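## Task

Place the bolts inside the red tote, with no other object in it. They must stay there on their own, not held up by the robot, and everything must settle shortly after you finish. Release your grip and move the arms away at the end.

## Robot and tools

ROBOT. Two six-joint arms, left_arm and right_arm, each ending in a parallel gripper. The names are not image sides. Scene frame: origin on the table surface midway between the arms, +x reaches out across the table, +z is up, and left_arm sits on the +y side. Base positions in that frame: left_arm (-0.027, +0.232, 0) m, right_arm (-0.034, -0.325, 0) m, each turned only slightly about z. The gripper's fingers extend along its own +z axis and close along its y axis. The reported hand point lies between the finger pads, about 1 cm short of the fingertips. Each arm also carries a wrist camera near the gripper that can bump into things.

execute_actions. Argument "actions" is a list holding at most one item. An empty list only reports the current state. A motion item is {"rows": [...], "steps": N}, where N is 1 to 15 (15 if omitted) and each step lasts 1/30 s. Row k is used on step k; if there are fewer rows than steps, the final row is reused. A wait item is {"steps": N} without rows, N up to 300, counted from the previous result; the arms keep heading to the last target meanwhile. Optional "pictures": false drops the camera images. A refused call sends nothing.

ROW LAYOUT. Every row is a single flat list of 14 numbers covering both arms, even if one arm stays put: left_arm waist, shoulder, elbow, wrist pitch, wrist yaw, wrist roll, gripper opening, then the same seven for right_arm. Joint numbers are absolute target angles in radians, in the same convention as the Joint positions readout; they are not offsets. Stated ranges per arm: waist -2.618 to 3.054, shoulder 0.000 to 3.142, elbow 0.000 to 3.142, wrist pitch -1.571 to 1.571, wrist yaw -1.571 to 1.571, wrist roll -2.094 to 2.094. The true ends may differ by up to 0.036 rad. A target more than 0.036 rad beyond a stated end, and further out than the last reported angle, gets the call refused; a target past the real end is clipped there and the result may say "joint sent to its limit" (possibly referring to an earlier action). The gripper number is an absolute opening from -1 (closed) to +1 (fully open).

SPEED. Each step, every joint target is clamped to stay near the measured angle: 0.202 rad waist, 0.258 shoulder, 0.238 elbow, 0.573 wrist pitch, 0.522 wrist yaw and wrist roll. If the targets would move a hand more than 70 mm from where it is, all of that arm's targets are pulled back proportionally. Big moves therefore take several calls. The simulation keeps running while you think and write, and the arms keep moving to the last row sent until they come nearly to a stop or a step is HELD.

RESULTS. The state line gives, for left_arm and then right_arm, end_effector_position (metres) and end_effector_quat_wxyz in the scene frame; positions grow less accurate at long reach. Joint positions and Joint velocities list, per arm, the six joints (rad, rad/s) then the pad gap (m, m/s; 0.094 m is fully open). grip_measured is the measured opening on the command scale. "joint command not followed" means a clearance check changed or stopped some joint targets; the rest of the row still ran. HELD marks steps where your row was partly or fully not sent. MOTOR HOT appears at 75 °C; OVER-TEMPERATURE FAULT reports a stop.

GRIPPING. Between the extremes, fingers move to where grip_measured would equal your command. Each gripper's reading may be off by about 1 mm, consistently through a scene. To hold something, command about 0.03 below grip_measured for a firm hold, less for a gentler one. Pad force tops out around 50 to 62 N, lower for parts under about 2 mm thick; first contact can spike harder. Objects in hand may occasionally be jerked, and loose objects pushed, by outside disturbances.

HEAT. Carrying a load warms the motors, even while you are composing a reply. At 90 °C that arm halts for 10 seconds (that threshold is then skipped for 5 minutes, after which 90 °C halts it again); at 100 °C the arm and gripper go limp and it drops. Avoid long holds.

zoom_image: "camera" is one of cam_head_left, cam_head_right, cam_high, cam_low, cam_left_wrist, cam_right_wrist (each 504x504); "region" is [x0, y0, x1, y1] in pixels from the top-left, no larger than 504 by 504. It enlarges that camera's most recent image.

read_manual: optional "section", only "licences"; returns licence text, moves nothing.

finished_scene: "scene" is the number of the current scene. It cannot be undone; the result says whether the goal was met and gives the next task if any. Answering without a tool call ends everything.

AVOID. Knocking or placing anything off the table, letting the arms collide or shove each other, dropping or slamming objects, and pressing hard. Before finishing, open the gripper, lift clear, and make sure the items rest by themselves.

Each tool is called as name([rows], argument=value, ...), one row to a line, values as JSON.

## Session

execute_actions(actions=[])

Scene clock: 0.00 s of 5100.00 s.
left_arm: end_effector_position=(+0.3477, +0.4822, +0.3239) grip_measured=+1.000 end_effector_quat_wxyz=(-0.386, +0.772, -0.504, +0.024) | right_arm: end_effector_position=(+0.3246, -0.5087, +0.2573) grip_measured=+1.000 end_effector_quat_wxyz=(-0.021, +0.894, +0.354, +0.275)
Joint positions: left_arm=[ 0.485  1.746  2.012 -1.101 -0.332 -1.4    0.094] | right_arm=[-0.612  1.92   2.13  -1.529 -0.504  1.76   0.094]
Joint velocities: left_arm=[ 0.007 -0.002 -0.012 -0.022  0.051  0.007  0.   ] | right_arm=[-0.002 -0.007 -0.012 -0.022 -0.022 -0.037  0.   ]

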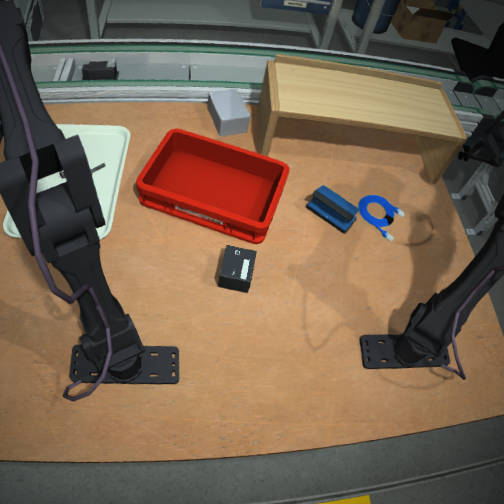

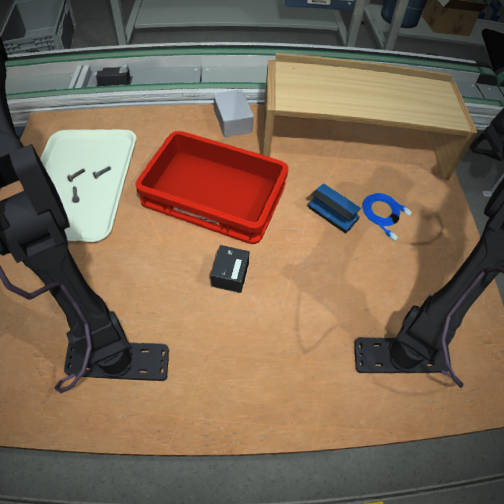

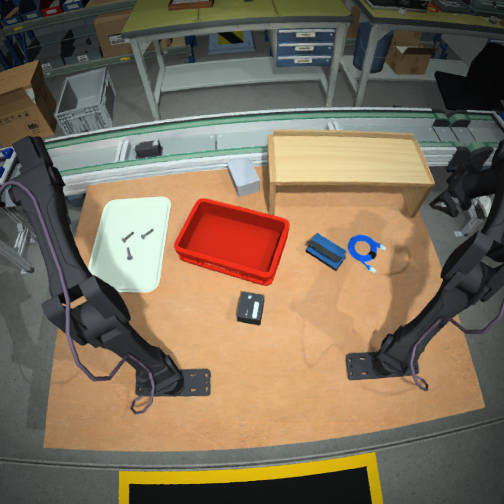

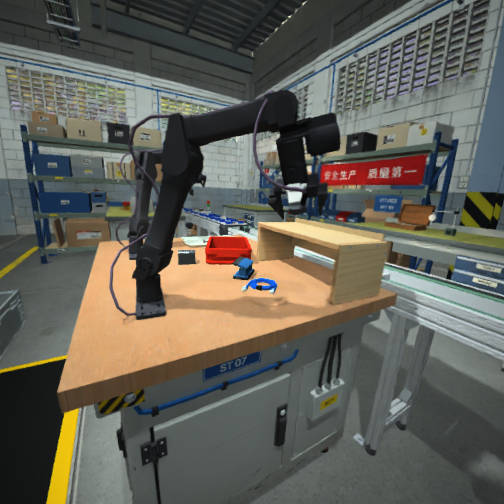

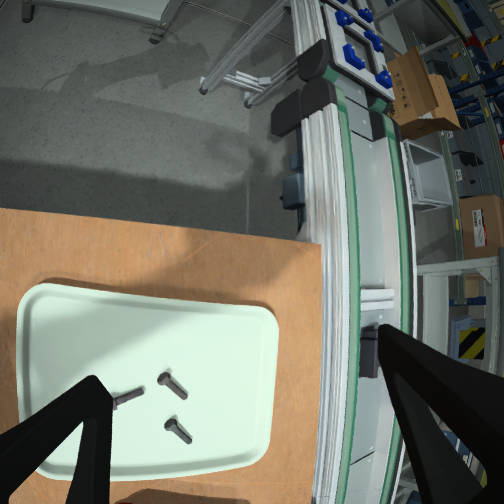

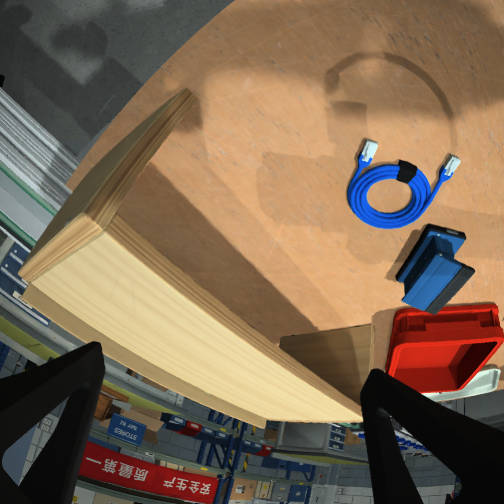

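execute_actions([
  {"rows":[[0.36,1.95,2.0,-1.4,0,-0.3,0.3,-0.612,1.92,2.13,-1.529,-0.504,1.76,1]]},
], pictures=false)

execute_actions([
  {"rows":[[0.333,2.08,1.88,-1.36,0,0,0.3,-0.612,1.92,2.13,-1.529,-0.504,1.76,1]]},
])

Scene clock: 19.53 s of 5100.00 s.
left_arm: end_effector_position=(+0.3706, +0.3733, +0.1828) grip_measured=+0.302 end_effector_quat_wxyz=(+0.109, -0.367, +0.924, +0.007) | right_arm: end_effector_position=(+0.3246, -0.5087, +0.2573) grip_measured=+1.000 end_effector_quat_wxyz=(-0.021, +0.894, +0.354, +0.275)
Joint positions: left_arm=[ 0.357  1.978  1.996 -1.371 -0.024 -0.425  0.061] | right_arm=[-0.612  1.92   2.13  -1.529 -0.504  1.76   0.094]
Joint velocities: left_arm=[ 0.012 -0.071 -0.017 -0.095  0.125  0.784 -0.   ] | right_arm=[-0.007  0.007  0.002 -0.022  0.022  0.022  0.   ]
Steps of this call (steps 1 to 90: nothing new was sent; then 16.03 s passed at rest; steps 91 to 105: all 15 steps of this action). Readings (joint positions):
91: left_arm=[0.482 1.753 2.013 -1.113 -0.316 -1.365] | right_arm=[-0.612 1.920 2.130 -1.529 -0.504 1.760]
92: left_arm=[0.475 1.761 2.013 -1.132 -0.290 -1.315] | right_arm=[-0.612 1.920 2.130 -1.529 -0.504 1.760]
94: left_arm=[0.446 1.800 2.013 -1.178 -0.235 -1.206] | right_arm=[-0.612 1.920 2.130 -1.529 -0.504 1.760]
98: left_arm=[0.383 1.919 2.013 -1.281 -0.111 -0.866] | right_arm=[-0.612 1.920 2.130 -1.529 -0.504 1.760]
105: the state above

Scene clock: 20.03 s of 5100.00 s.
left_arm: end_effector_position=(+0.3546, +0.3589, +0.1009) grip_measured=+0.302 end_effector_quat_wxyz=(-0.009, -0.166, +0.986, +0.003) | right_arm: end_effector_position=(+0.3246, -0.5087, +0.2573) grip_measured=+1.000 end_effector_quat_wxyz=(-0.021, +0.894, +0.354, +0.275)
Joint positions: left_arm=[ 0.343  2.105  1.878 -1.362 -0.009 -0.02   0.061] | right_arm=[-0.612  1.92   2.13  -1.529 -0.504  1.76   0.094]
Joint velocities: left_arm=[ 0.002 -0.017  0.007  0.037 -0.007  0.095  0.   ] | right_arm=[-0.002 -0.007 -0.017 -0.037  0.007 -0.022  0.   ]
Steps of this call (steps 1 to 15: all 15 steps of this action). Readings (joint positions):
1: left_arm=[0.356 1.981 1.984 -1.368 -0.021 -0.360] | right_arm=[-0.612 1.920 2.130 -1.529 -0.504 1.760]
2: left_arm=[0.355 1.984 1.965 -1.362 -0.020 -0.289] | right_arm=[-0.612 1.920 2.130 -1.529 -0.504 1.760]
4: left_arm=[0.349 2.018 1.927 -1.362 -0.016 -0.186] | right_arm=[-0.612 1.920 2.130 -1.529 -0.504 1.760]
8: left_arm=[0.343 2.098 1.884 -1.362 -0.010 -0.078] | right_arm=[-0.612 1.920 2.130 -1.529 -0.504 1.760]
15: the state above

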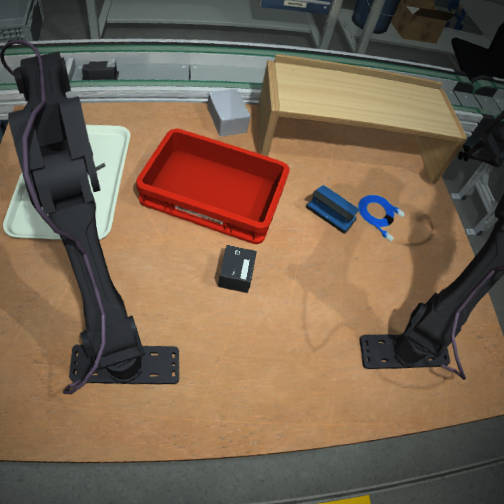

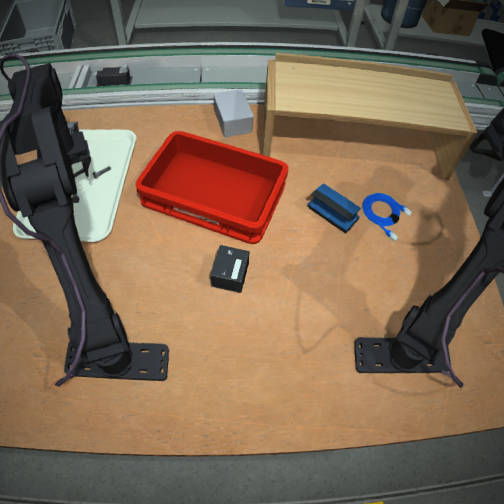

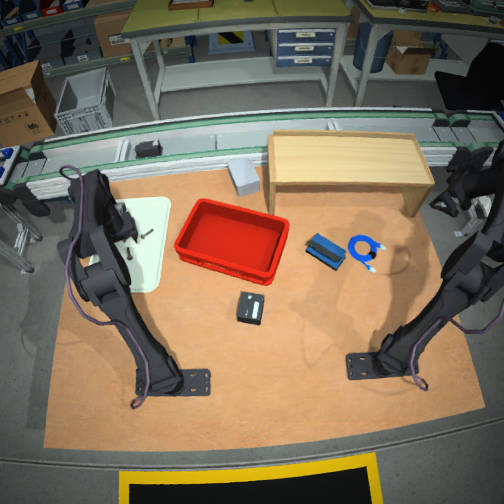

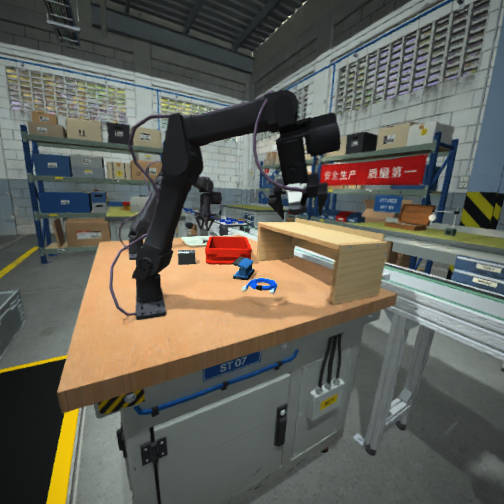

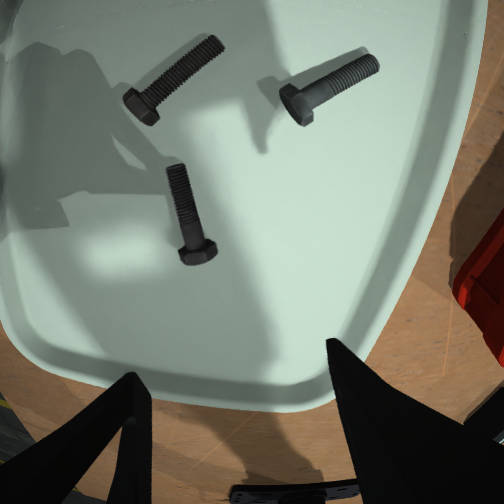

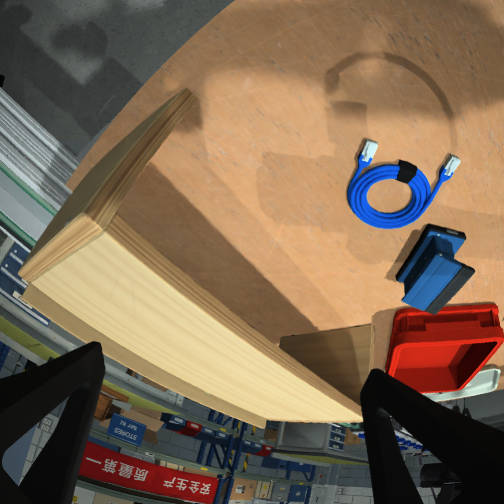

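execute_actions([
  {"rows":[[0.357,2.2,1.85,-1.13,0,-0.08,0,-0.612,1.92,2.13,-1.529,-0.504,1.76,1]]},
])

Scene clock: 35.47 s of 5100.00 s.
left_arm: end_effector_position=(+0.3952, +0.3721, +0.0529) grip_measured=+0.002 end_effector_quat_wxyz=(+0.032, -0.193, +0.981, +0.009) | right_arm: end_effector_position=(+0.3246, -0.5087, +0.2573) grip_measured=+1.000 end_effector_quat_wxyz=(-0.021, +0.894, +0.354, +0.275)
Joint positions: left_arm=[ 0.343  2.213  1.856 -1.148 -0.009 -0.073  0.047] | right_arm=[-0.612  1.92   2.13  -1.529 -0.504  1.76   0.094]
Joint velocities: left_arm=[-0.002 -0.002  0.012  0.066  0.051  0.051  0.   ] | right_arm=[-0.002 -0.012  0.002  0.051  0.066  0.022  0.   ]
Steps of this call (steps 1 to 30: the robot went on to your last target; steps 31 to 90: nothing new was sent; then 11.93 s passed at rest; steps 91 to 105: all 15 steps of this action). Readings (joint positions):
91: left_arm=[0.343 2.111 1.877 -1.347 -0.009 -0.014] | right_arm=[-0.612 1.920 2.130 -1.529 -0.504 1.760]
92: left_arm=[0.343 2.121 1.877 -1.310 -0.009 -0.026] | right_arm=[-0.612 1.920 2.130 -1.529 -0.504 1.760]
94: left_arm=[0.343 2.156 1.877 -1.241 -0.009 -0.044] | right_arm=[-0.612 1.920 2.130 -1.529 -0.504 1.760]
98: left_arm=[0.343 2.208 1.861 -1.174 -0.009 -0.063] | right_arm=[-0.612 1.920 2.130 -1.529 -0.504 1.760]
105: the state above

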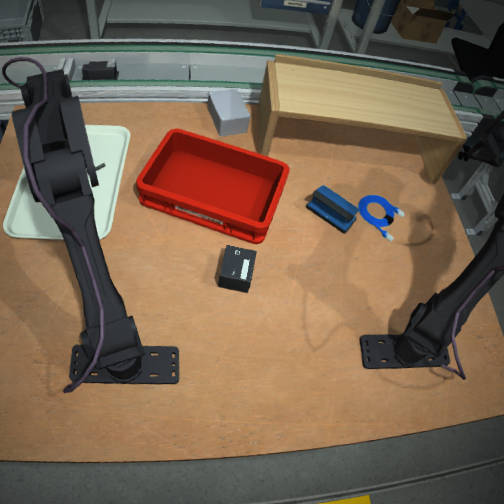

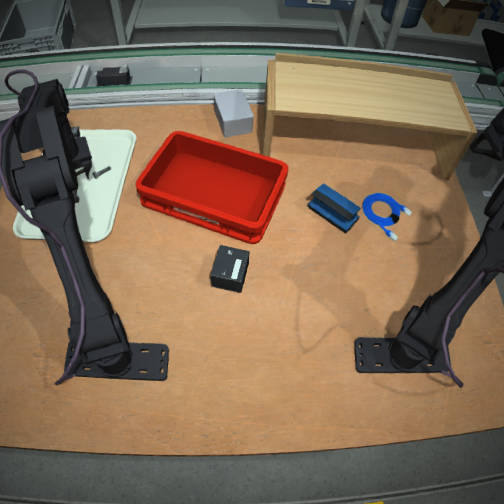

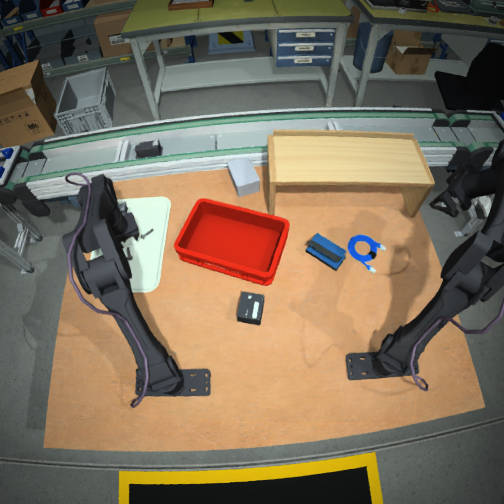

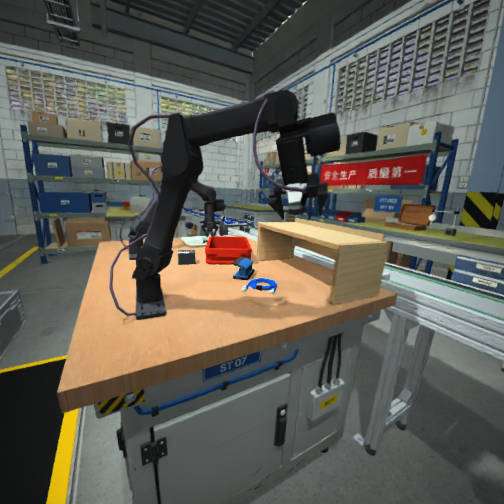

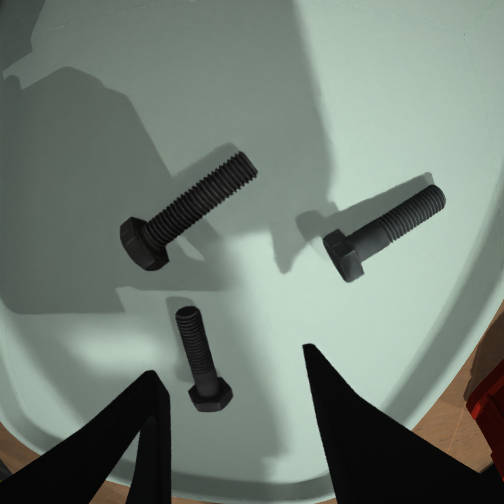

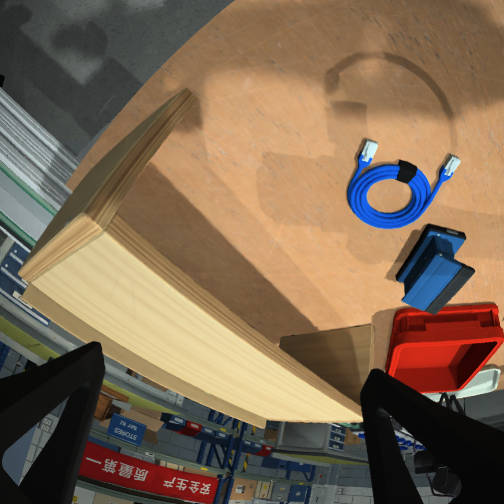

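execute_actions([
  {"rows":[[0.388,2.19,1.79,-1.08,0,-0.04,-0.2,-0.612,1.92,2.13,-1.529,-0.504,1.76,1]],"steps":11},
], pictures=false)

execute_actions([
  {"rows":[[0.388,2.2,1.725,-0.99,0,-0.04,-0.2,-0.612,1.92,2.13,-1.529,-0.504,1.76,1]],"steps":12},
])

Scene clock: 46.20 s of 5100.00 s.
left_arm: end_effector_position=(+0.3872, +0.3887, +0.0415) grip_measured=-0.198 end_effector_quat_wxyz=(+0.034, -0.201, +0.979, +0.008) | right_arm: end_effector_position=(+0.3246, -0.5087, +0.2573) grip_measured=+1.000 end_effector_quat_wxyz=(-0.021, +0.894, +0.354, +0.275)
Joint positions: left_arm=[ 0.385  2.208  1.803 -1.096 -0.005 -0.047  0.038] | right_arm=[-0.612  1.92   2.13  -1.529 -0.504  1.76   0.094]
Joint velocities: left_arm=[ 0.007 -0.007 -0.002  0.022  0.007 -0.007 -0.   ] | right_arm=[-0.002 -0.007 -0.007 -0.022  0.066  0.081  0.   ]
Steps of this call (steps 1 to 15: the robot went on to your last target; steps 16 to 90: nothing new was sent; then 7.37 s passed at rest; steps 91 to 101: all 11 steps of this action). Readings (joint positions):
91: left_arm=[0.345 2.212 1.848 -1.131 -0.008 -0.071] | right_arm=[-0.612 1.920 2.130 -1.529 -0.504 1.760]
92: left_arm=[0.349 2.208 1.835 -1.119 -0.006 -0.065] | right_arm=[-0.612 1.920 2.130 -1.529 -0.504 1.760]
94: left_arm=[0.363 2.208 1.815 -1.109 -0.005 -0.058] | right_arm=[-0.612 1.920 2.130 -1.529 -0.504 1.760]
98: left_arm=[0.384 2.208 1.803 -1.103 -0.005 -0.050] | right_arm=[-0.612 1.920 2.130 -1.529 -0.504 1.760]
101: the state above

Scene clock: 46.60 s of 5100.00 s.
left_arm: end_effector_position=(+0.3895, +0.3896, +0.0270) grip_measured=-0.198 end_effector_quat_wxyz=(+0.046, -0.199, +0.979, +0.010) | right_arm: end_effector_position=(+0.3246, -0.5087, +0.2573) grip_measured=+1.000 end_effector_quat_wxyz=(-0.021, +0.894, +0.354, +0.275)
Joint positions: left_arm=[ 0.385  2.204  1.736 -1.008 -0.005 -0.044  0.038] | right_arm=[-0.612  1.92   2.13  -1.529 -0.504  1.76   0.094]
Joint velocities: left_arm=[ 0.012  0.002  0.007  0.022 -0.037 -0.095 -0.   ] | right_arm=[ 0.007  0.002 -0.012  0.095 -0.007  0.007  0.   ]
Steps of this call (steps 1 to 12: all 12 steps of this action). Readings (joint positions):
1: left_arm=[0.385 2.207 1.792 -1.081 -0.005 -0.047] | right_arm=[-0.612 1.920 2.130 -1.529 -0.504 1.760]
2: left_arm=[0.385 2.204 1.777 -1.061 -0.005 -0.046] | right_arm=[-0.612 1.920 2.130 -1.529 -0.504 1.760]
4: left_arm=[0.385 2.204 1.751 -1.037 -0.005 -0.046] | right_arm=[-0.612 1.920 2.130 -1.529 -0.504 1.760]
8: left_arm=[0.385 2.204 1.736 -1.022 -0.005 -0.045] | right_arm=[-0.612 1.920 2.130 -1.529 -0.504 1.760]
12: the state above

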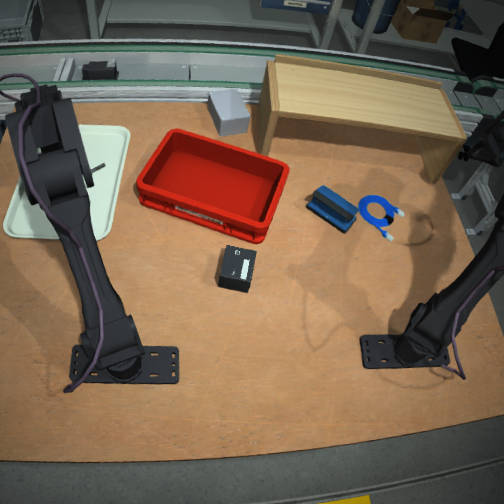

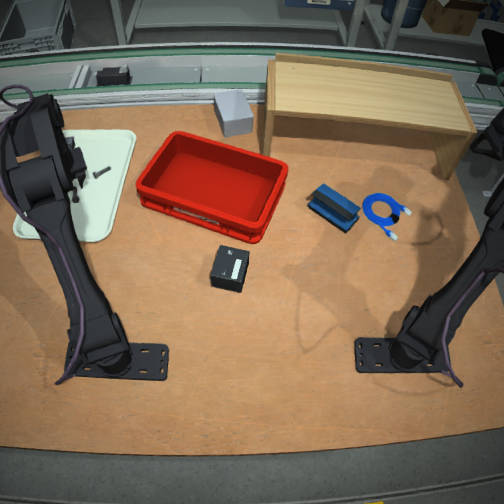

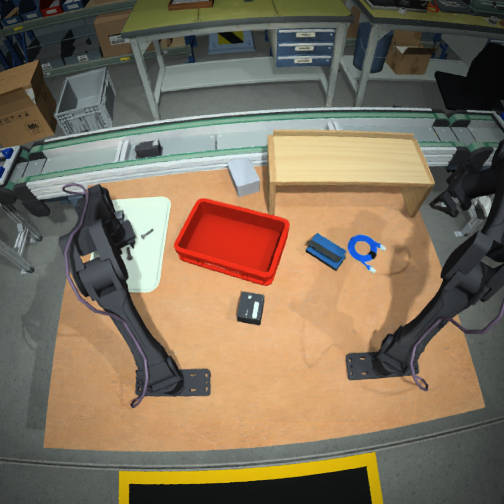

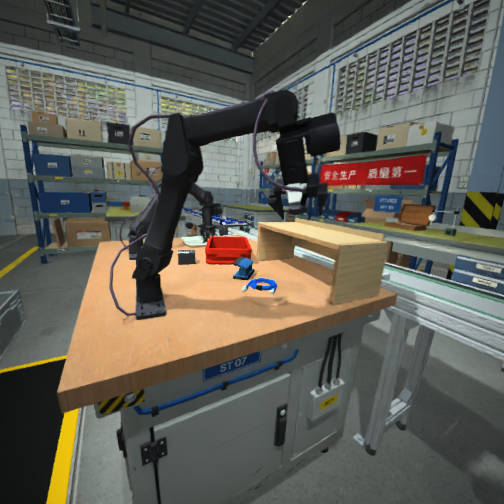

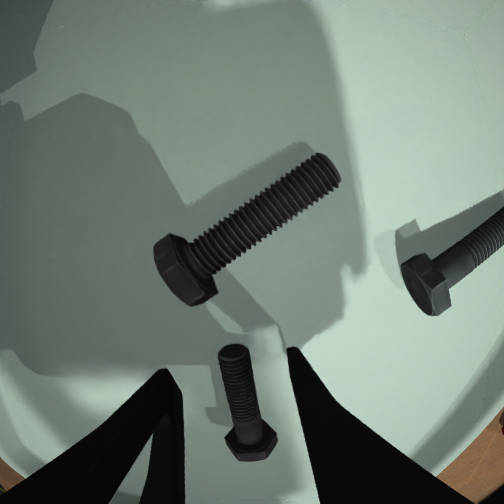

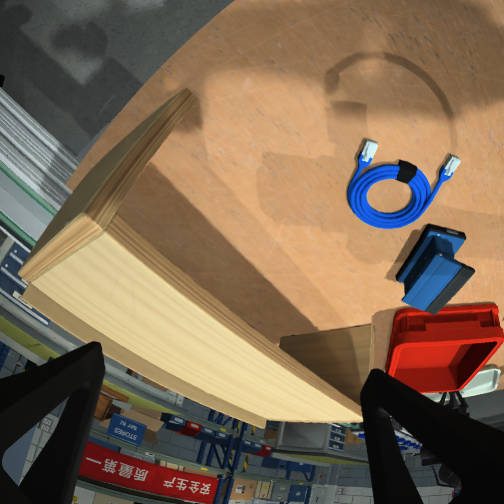

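execute_actions([
  {"rows":[[0.388,2.135,1.65,-0.98,0,-0.04,-0.2,-0.612,1.92,2.13,-1.529,-0.504,1.76,1]],"steps":10},
], pictures=false)

execute_actions([
  {"rows":[[0.388,2.145,1.582,-0.905,0,-0.04,-0.2,-0.612,1.92,2.13,-1.529,-0.504,1.76,1]],"steps":12},
])

Scene clock: 53.20 s of 5100.00 s.
left_arm: end_effector_position=(+0.3773, +0.3850, +0.0246) grip_measured=-0.198 end_effector_quat_wxyz=(+0.040, -0.199, +0.979, +0.009) | right_arm: end_effector_position=(+0.3246, -0.5087, +0.2573) grip_measured=+1.000 end_effector_quat_wxyz=(-0.021, +0.894, +0.354, +0.275)
Joint positions: left_arm=[ 0.385  2.167  1.666 -0.988 -0.005 -0.044  0.038] | right_arm=[-0.612  1.92   2.13  -1.529 -0.504  1.76   0.094]
Joint velocities: left_arm=[-0.007 -0.017  0.017 -0.007 -0.037  0.037 -0.   ] | right_arm=[-0.002  0.007  0.012  0.022 -0.037 -0.022  0.   ]
Steps of this call (steps 1 to 15: the robot went on to your last target; steps 16 to 90: nothing new was sent; then 3.27 s passed at rest; steps 91 to 100: all 10 steps of this action). Readings (joint positions):
91: left_arm=[0.385 2.198 1.724 -0.990 -0.005 -0.044] | right_arm=[-0.612 1.920 2.130 -1.529 -0.504 1.760]
92: left_arm=[0.385 2.187 1.702 -0.983 -0.005 -0.044] | right_arm=[-0.612 1.920 2.130 -1.529 -0.504 1.760]
94: left_arm=[0.385 2.171 1.673 -0.987 -0.005 -0.044] | right_arm=[-0.612 1.920 2.130 -1.529 -0.504 1.760]
98: left_arm=[0.385 2.167 1.666 -0.988 -0.005 -0.044] | right_arm=[-0.612 1.920 2.130 -1.529 -0.504 1.760]
100: the state above

Scene clock: 53.60 s of 5100.00 s.
left_arm: end_effector_position=(+0.3775, +0.3851, +0.0202) grip_measured=-0.198 end_effector_quat_wxyz=(+0.054, -0.199, +0.978, +0.011) | right_arm: end_effector_position=(+0.3246, -0.5087, +0.2573) grip_measured=+1.000 end_effector_quat_wxyz=(-0.021, +0.894, +0.354, +0.275)
Joint positions: left_arm=[ 0.385  2.147  1.614 -0.928 -0.005 -0.044  0.038] | right_arm=[-0.612  1.92   2.13  -1.529 -0.504  1.76   0.094]
Joint velocities: left_arm=[-0.007 -0.012 -0.002 -0.022 -0.037 -0.007 -0.   ] | right_arm=[-0.007 -0.027  0.007 -0.007 -0.007  0.022  0.   ]
Steps of this call (steps 1 to 12: all 12 steps of this action). Readings (joint positions):
1: left_arm=[0.385 2.165 1.655 -0.974 -0.005 -0.044] | right_arm=[-0.612 1.920 2.130 -1.529 -0.504 1.760]
2: left_arm=[0.385 2.160 1.637 -0.956 -0.005 -0.044] | right_arm=[-0.612 1.920 2.130 -1.529 -0.504 1.760]
4: left_arm=[0.385 2.150 1.622 -0.939 -0.005 -0.044] | right_arm=[-0.612 1.920 2.130 -1.529 -0.504 1.760]
8: left_arm=[0.385 2.147 1.615 -0.929 -0.005 -0.044] | right_arm=[-0.612 1.920 2.130 -1.529 -0.504 1.760]
12: the state above

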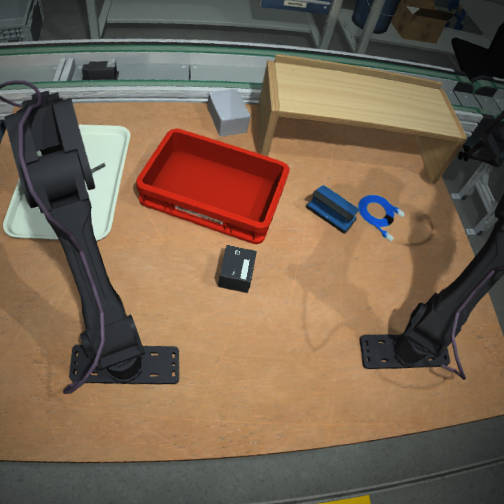

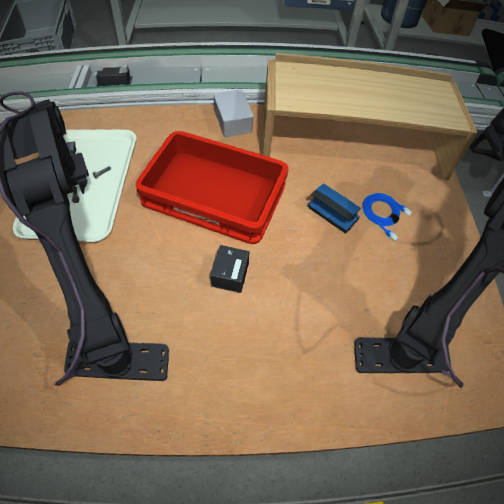

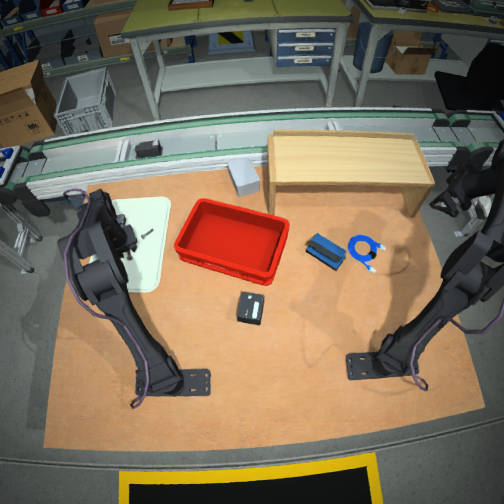

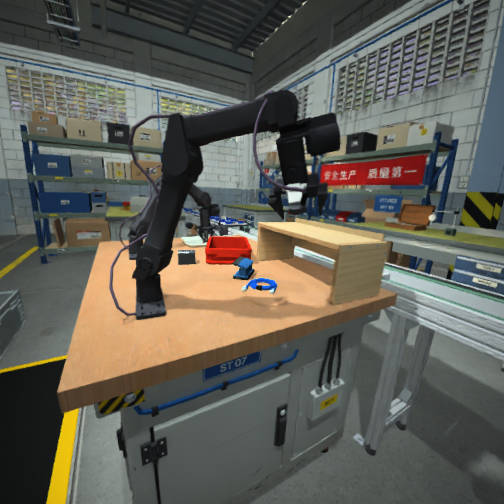

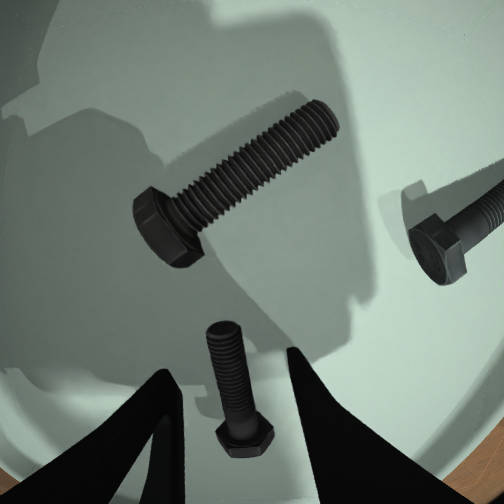

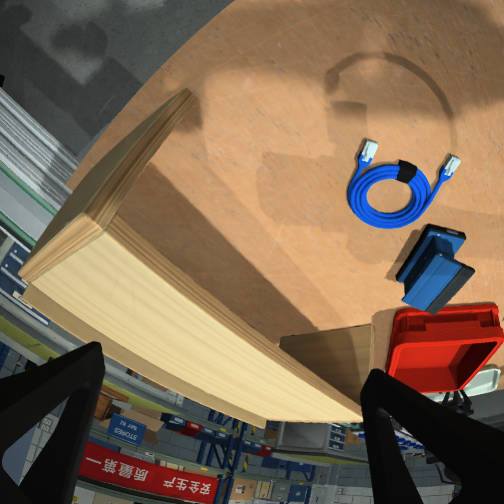

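execute_actions([
  {"rows":[[0.388,2.172,1.57,-0.89,0,-0.04,-0.3,-0.612,1.92,2.13,-1.529,-0.504,1.76,1]],"steps":10},
], pictures=false)

execute_actions([
  {"rows":[[0.388,2.172,1.57,-0.89,0,-0.04,-0.9,-0.612,1.92,2.13,-1.529,-0.504,1.76,1]],"steps":10},
])

Scene clock: 59.50 s of 5100.00 s.
left_arm: end_effector_position=(+0.3777, +0.3853, +0.0196) grip_measured=-0.298 end_effector_quat_wxyz=(+0.055, -0.199, +0.978, +0.012) | right_arm: end_effector_position=(+0.3246, -0.5087, +0.2573) grip_measured=+1.000 end_effector_quat_wxyz=(-0.021, +0.894, +0.354, +0.275)
Joint positions: left_arm=[ 0.385  2.147  1.611 -0.923 -0.006 -0.044  0.033] | right_arm=[-0.612  1.92   2.13  -1.529 -0.504  1.76   0.094]
Joint velocities: left_arm=[-0.007 -0.007 -0.007  0.051  0.037  0.007  0.001] | right_arm=[-0.017 -0.002 -0.002  0.051 -0.007  0.066  0.   ]
Steps of this call (steps 1 to 15: the robot went on to your last target; steps 16 to 90: nothing new was sent; then 2.57 s passed at rest; steps 91 to 100: all 10 steps of this action). Readings (joint positions):
91: left_arm=[0.385 2.147 1.613 -0.926 -0.006 -0.044] | right_arm=[-0.612 1.920 2.130 -1.529 -0.504 1.760]
92: left_arm=[0.385 2.147 1.611 -0.923 -0.006 -0.044] | right_arm=[-0.612 1.920 2.130 -1.529 -0.504 1.760]
94: left_arm=[0.385 2.147 1.611 -0.923 -0.006 -0.044] | right_arm=[-0.612 1.920 2.130 -1.529 -0.504 1.760]
98: left_arm=[0.385 2.147 1.611 -0.923 -0.006 -0.044] | right_arm=[-0.612 1.920 2.130 -1.529 -0.504 1.760]
100: the state above

Scene clock: 59.83 s of 5100.00 s.
left_arm: end_effector_position=(+0.3799, +0.3862, +0.0198) grip_measured=-0.869 end_effector_quat_wxyz=(+0.060, -0.199, +0.978, +0.013) | right_arm: end_effector_position=(+0.3246, -0.5087, +0.2573) grip_measured=+1.000 end_effector_quat_wxyz=(-0.021, +0.894, +0.354, +0.275)
Joint positions: left_arm=[ 0.385  2.147  1.611 -0.913 -0.007 -0.043  0.006] | right_arm=[-0.612  1.92   2.13  -1.529 -0.504  1.76   0.094]
Joint velocities: left_arm=[ 0.007 -0.002 -0.017 -0.037 -0.037 -0.007 -0.001] | right_arm=[-0.002 -0.002  0.002  0.022 -0.066 -0.007  0.   ]
Steps of this call (steps 1 to 10: all 10 steps of this action). Readings (joint positions):
1: left_arm=[0.385 2.147 1.611 -0.922 -0.006 -0.044] | right_arm=[-0.612 1.920 2.130 -1.529 -0.504 1.760]
2: left_arm=[0.385 2.147 1.611 -0.917 -0.006 -0.044] | right_arm=[-0.612 1.920 2.130 -1.529 -0.504 1.760]
4: left_arm=[0.385 2.147 1.611 -0.913 -0.007 -0.043] | right_arm=[-0.612 1.920 2.130 -1.529 -0.504 1.760]
8: left_arm=[0.385 2.147 1.611 -0.913 -0.007 -0.043] | right_arm=[-0.612 1.920 2.130 -1.529 -0.504 1.760]
10: the state above

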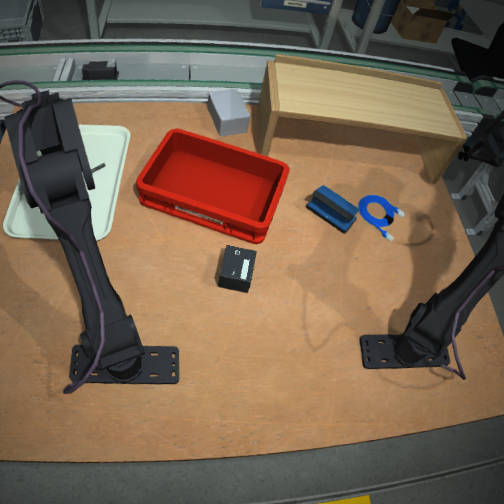

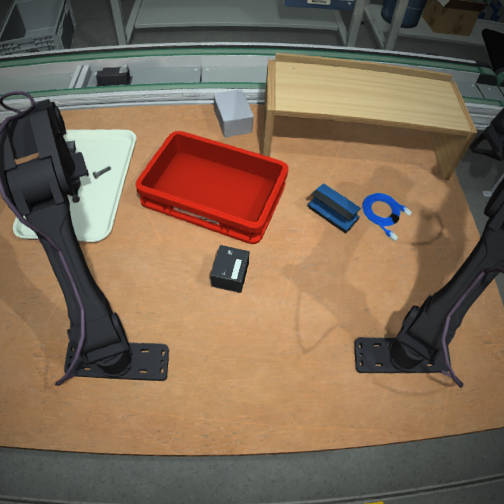

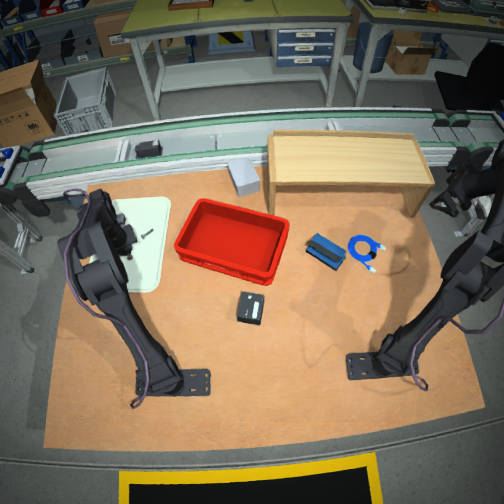

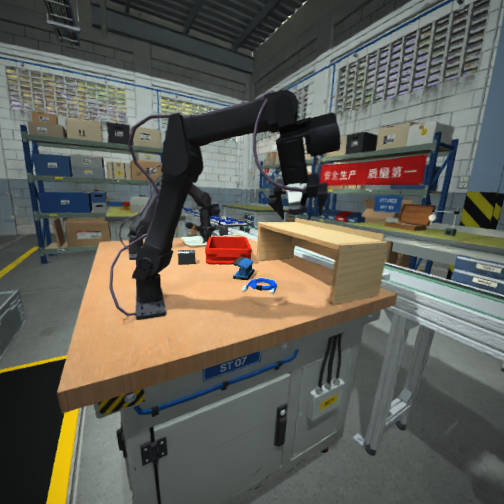

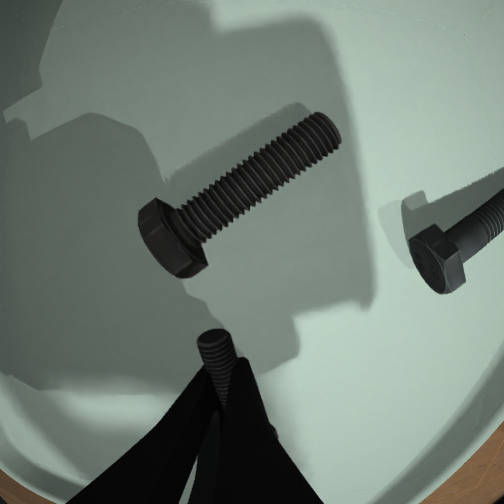

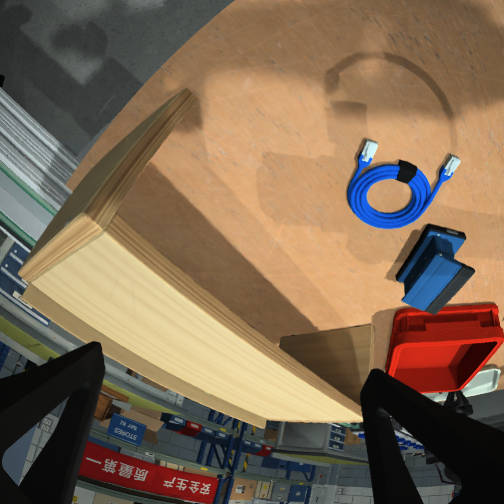

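execute_actions([
  {"rows":[[0.388,2.04,2.03,-1.33,0,-0.04,-0.9,-0.612,1.92,2.13,-1.529,-0.504,1.76,1]],"steps":13},
], pictures=false)

execute_actions([
  {"rows":[[-0.25,2.04,2.03,-1.33,0,-0.04,-0.9,-0.612,1.92,2.13,-1.529,-0.504,1.76,1]]},
])

Scene clock: 72.50 s of 5100.00 s.
left_arm: end_effector_position=(+0.3983, +0.3931, +0.1736) grip_measured=-0.869 end_effector_quat_wxyz=(+0.143, -0.197, +0.969, +0.026) | right_arm: end_effector_position=(+0.3246, -0.5087, +0.2573) grip_measured=+1.000 end_effector_quat_wxyz=(-0.021, +0.894, +0.354, +0.275)
Joint positions: left_arm=[ 0.385  2.032  2.018 -1.264 -0.007 -0.043  0.006] | right_arm=[-0.612  1.92   2.13  -1.529 -0.504  1.76   0.094]
Joint velocities: left_arm=[-0.002 -0.125  0.037 -0.359  0.007  0.051 -0.001] | right_arm=[ 0.007 -0.007 -0.002 -0.007  0.051  0.081  0.   ]
Steps of this call (steps 1 to 15: the robot went on to your last target; steps 16 to 90: nothing new was sent; then 9.23 s passed at rest; steps 91 to 103: all 13 steps of this action). Readings (joint positions):
91: left_arm=[0.385 2.145 1.635 -0.949 -0.007 -0.043] | right_arm=[-0.612 1.920 2.130 -1.529 -0.504 1.760]
92: left_arm=[0.385 2.147 1.671 -1.009 -0.007 -0.043] | right_arm=[-0.612 1.920 2.130 -1.529 -0.504 1.760]
94: left_arm=[0.385 2.137 1.756 -1.100 -0.007 -0.043] | right_arm=[-0.612 1.920 2.130 -1.529 -0.504 1.760]
98: left_arm=[0.385 2.099 1.944 -1.202 -0.007 -0.043] | right_arm=[-0.612 1.920 2.130 -1.529 -0.504 1.760]
103: the state above

Scene clock: 73.00 s of 5100.00 s.
left_arm: end_effector_position=(+0.3999, +0.0996, +0.1674) grip_measured=-0.869 end_effector_quat_wxyz=(+0.122, +0.128, +0.984, -0.023) | right_arm: end_effector_position=(+0.3246, -0.5087, +0.2573) grip_measured=+1.000 end_effector_quat_wxyz=(-0.021, +0.894, +0.354, +0.275)
Joint positions: left_arm=[-0.274  2.041  2.018 -1.299  0.004 -0.043  0.006] | right_arm=[-0.612  1.92   2.13  -1.529 -0.504  1.76   0.094]
Joint velocities: left_arm=[-0.759  0.002 -0.007  0.007  0.125  0.037 -0.001] | right_arm=[ 0.002  0.007 -0.012  0.066  0.037 -0.095  0.   ]
Steps of this call (steps 1 to 15: all 15 steps of this action). Readings (joint positions):
1: left_arm=[0.373 2.031 2.018 -1.273 -0.012 -0.043] | right_arm=[-0.612 1.920 2.130 -1.529 -0.504 1.760]
2: left_arm=[0.353 2.031 2.018 -1.280 -0.020 -0.043] | right_arm=[-0.612 1.920 2.130 -1.529 -0.504 1.760]
4: left_arm=[0.276 2.036 2.018 -1.289 -0.022 -0.043] | right_arm=[-0.612 1.920 2.130 -1.529 -0.504 1.760]
8: left_arm=[0.071 2.041 2.018 -1.293 -0.019 -0.043] | right_arm=[-0.612 1.920 2.130 -1.529 -0.504 1.760]
15: the state above

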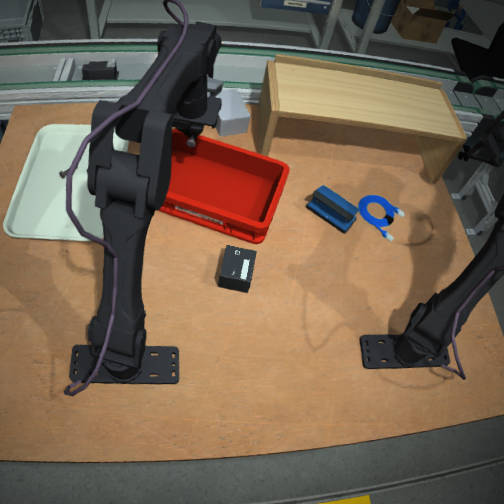

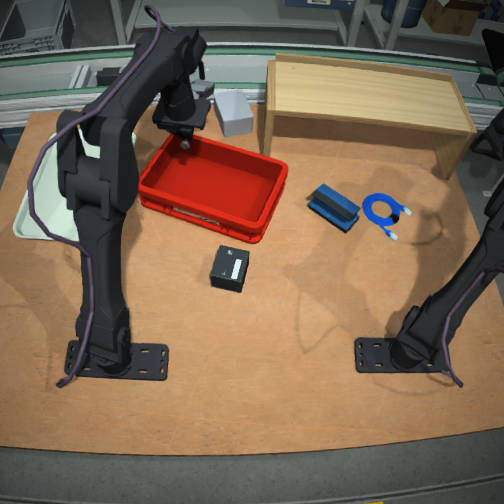

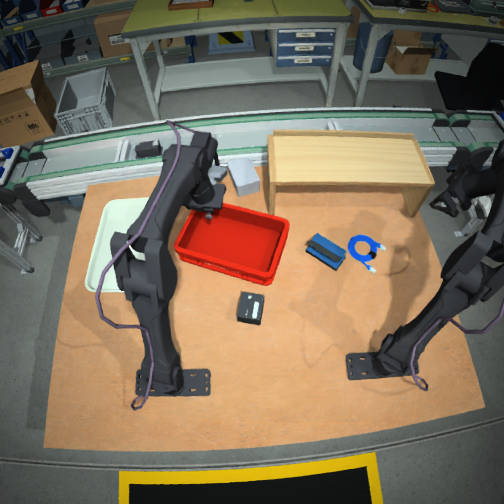

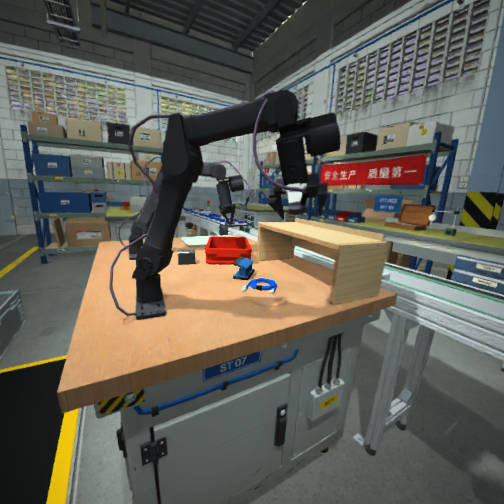

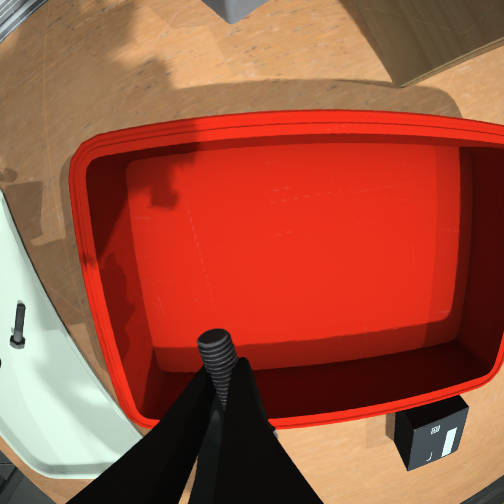

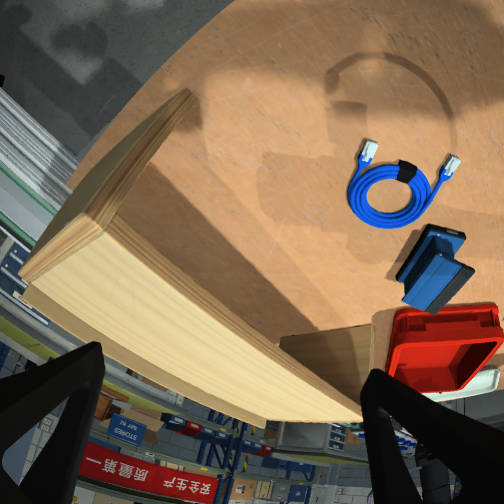

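execute_actions([
  {"rows":[[-0.37,2.05,2.03,-1.33,0,-0.04,-0.9,-0.612,1.92,2.13,-1.529,-0.504,1.76,1]],"steps":7},
], pictures=false)

execute_actions([
  {"rows":[[-0.37,2.11,1.88,-1.17,0,-0.04,-0.9,-0.612,1.92,2.13,-1.529,-0.504,1.76,1]],"steps":14},
])

Scene clock: 78.73 s of 5100.00 s.
left_arm: end_effector_position=(+0.3794, +0.0587, +0.1662) grip_measured=-0.869 end_effector_quat_wxyz=(+0.111, +0.179, +0.977, -0.025) | right_arm: end_effector_position=(+0.3246, -0.5087, +0.2573) grip_measured=+1.000 end_effector_quat_wxyz=(-0.021, +0.894, +0.354, +0.275)
Joint positions: left_arm=[-0.377  2.041  2.018 -1.32  -0.    -0.042  0.006] | right_arm=[-0.612  1.92   2.13  -1.529 -0.504  1.76   0.094]
Joint velocities: left_arm=[-0.31   0.002 -0.007  0.022  0.051  0.022  0.001] | right_arm=[-0.007  0.002  0.007 -0.022 -0.037  0.081  0.   ]
Steps of this call (steps 1 to 30: the robot went on to your last target; steps 31 to 90: nothing new was sent; then 2.50 s passed at rest; steps 91 to 97: all 7 steps of this action). Readings (joint positions):
91: left_arm=[-0.260 2.041 2.018 -1.320 -0.000 -0.042] | right_arm=[-0.612 1.920 2.130 -1.529 -0.504 1.760]
92: left_arm=[-0.274 2.041 2.018 -1.320 -0.006 -0.042] | right_arm=[-0.612 1.920 2.130 -1.529 -0.504 1.760]
94: left_arm=[-0.321 2.041 2.018 -1.320 -0.007 -0.042] | right_arm=[-0.612 1.920 2.130 -1.529 -0.504 1.760]
97: the state above

Scene clock: 79.20 s of 5100.00 s.
left_arm: end_effector_position=(+0.3812, +0.0558, +0.0915) grip_measured=-0.869 end_effector_quat_wxyz=(+0.062, +0.182, +0.981, -0.016) | right_arm: end_effector_position=(+0.3246, -0.5087, +0.2573) grip_measured=+1.000 end_effector_quat_wxyz=(-0.021, +0.894, +0.354, +0.275)
Joint positions: left_arm=[-0.38   2.134  1.879 -1.188  0.003 -0.042  0.006] | right_arm=[-0.612  1.92   2.13  -1.529 -0.504  1.76   0.094]
Joint velocities: left_arm=[-0.002  0.002 -0.017 -0.007 -0.037 -0.007  0.   ] | right_arm=[-0.012 -0.022 -0.002  0.051 -0.007  0.022  0.   ]
Steps of this call (steps 1 to 14: all 14 steps of this action). Readings (joint positions):
1: left_arm=[-0.385 2.043 1.999 -1.300 0.002 -0.042] | right_arm=[-0.612 1.920 2.130 -1.529 -0.504 1.760]
2: left_arm=[-0.386 2.042 1.972 -1.270 0.003 -0.042] | right_arm=[-0.612 1.920 2.130 -1.529 -0.504 1.760]
4: left_arm=[-0.383 2.067 1.925 -1.234 0.003 -0.042] | right_arm=[-0.612 1.920 2.130 -1.529 -0.504 1.760]
8: left_arm=[-0.380 2.129 1.883 -1.206 0.003 -0.042] | right_arm=[-0.612 1.920 2.130 -1.529 -0.504 1.760]
14: the state above

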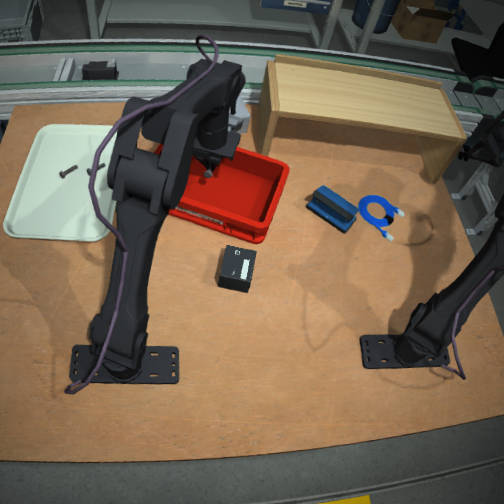

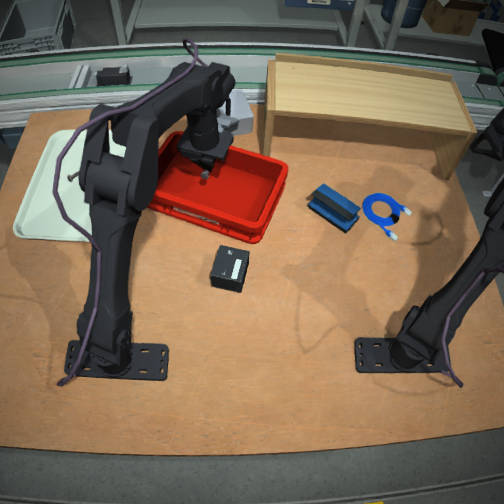

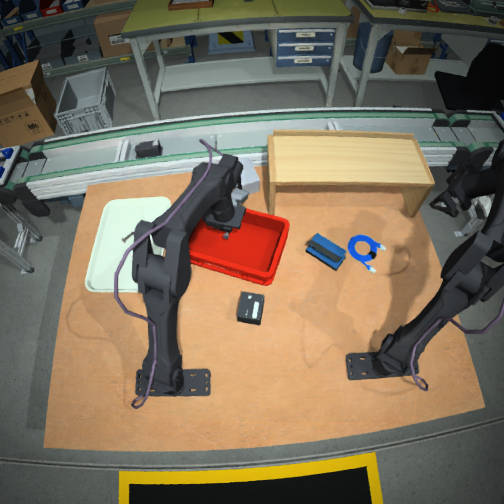

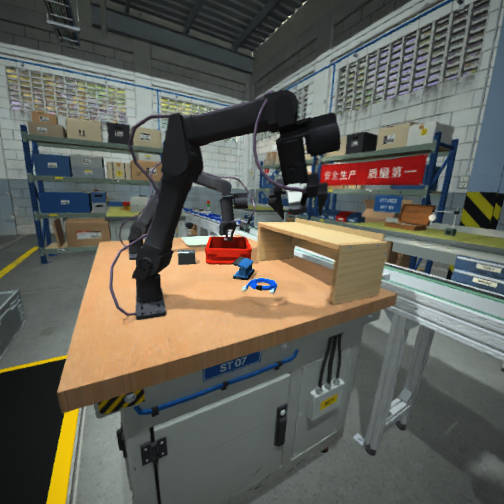

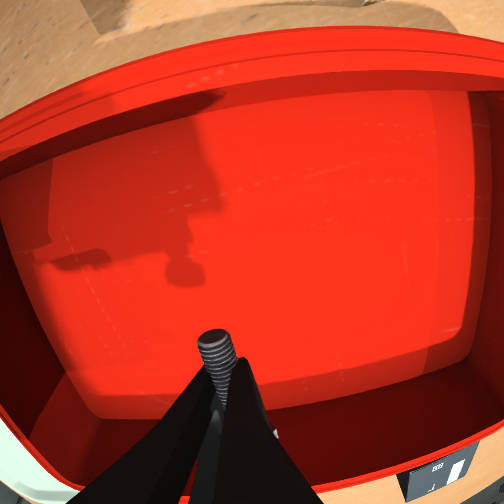

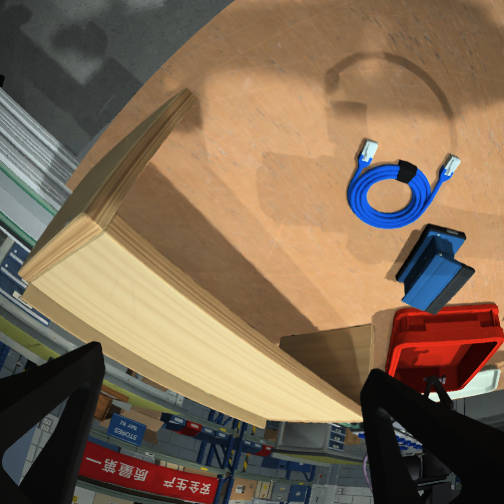

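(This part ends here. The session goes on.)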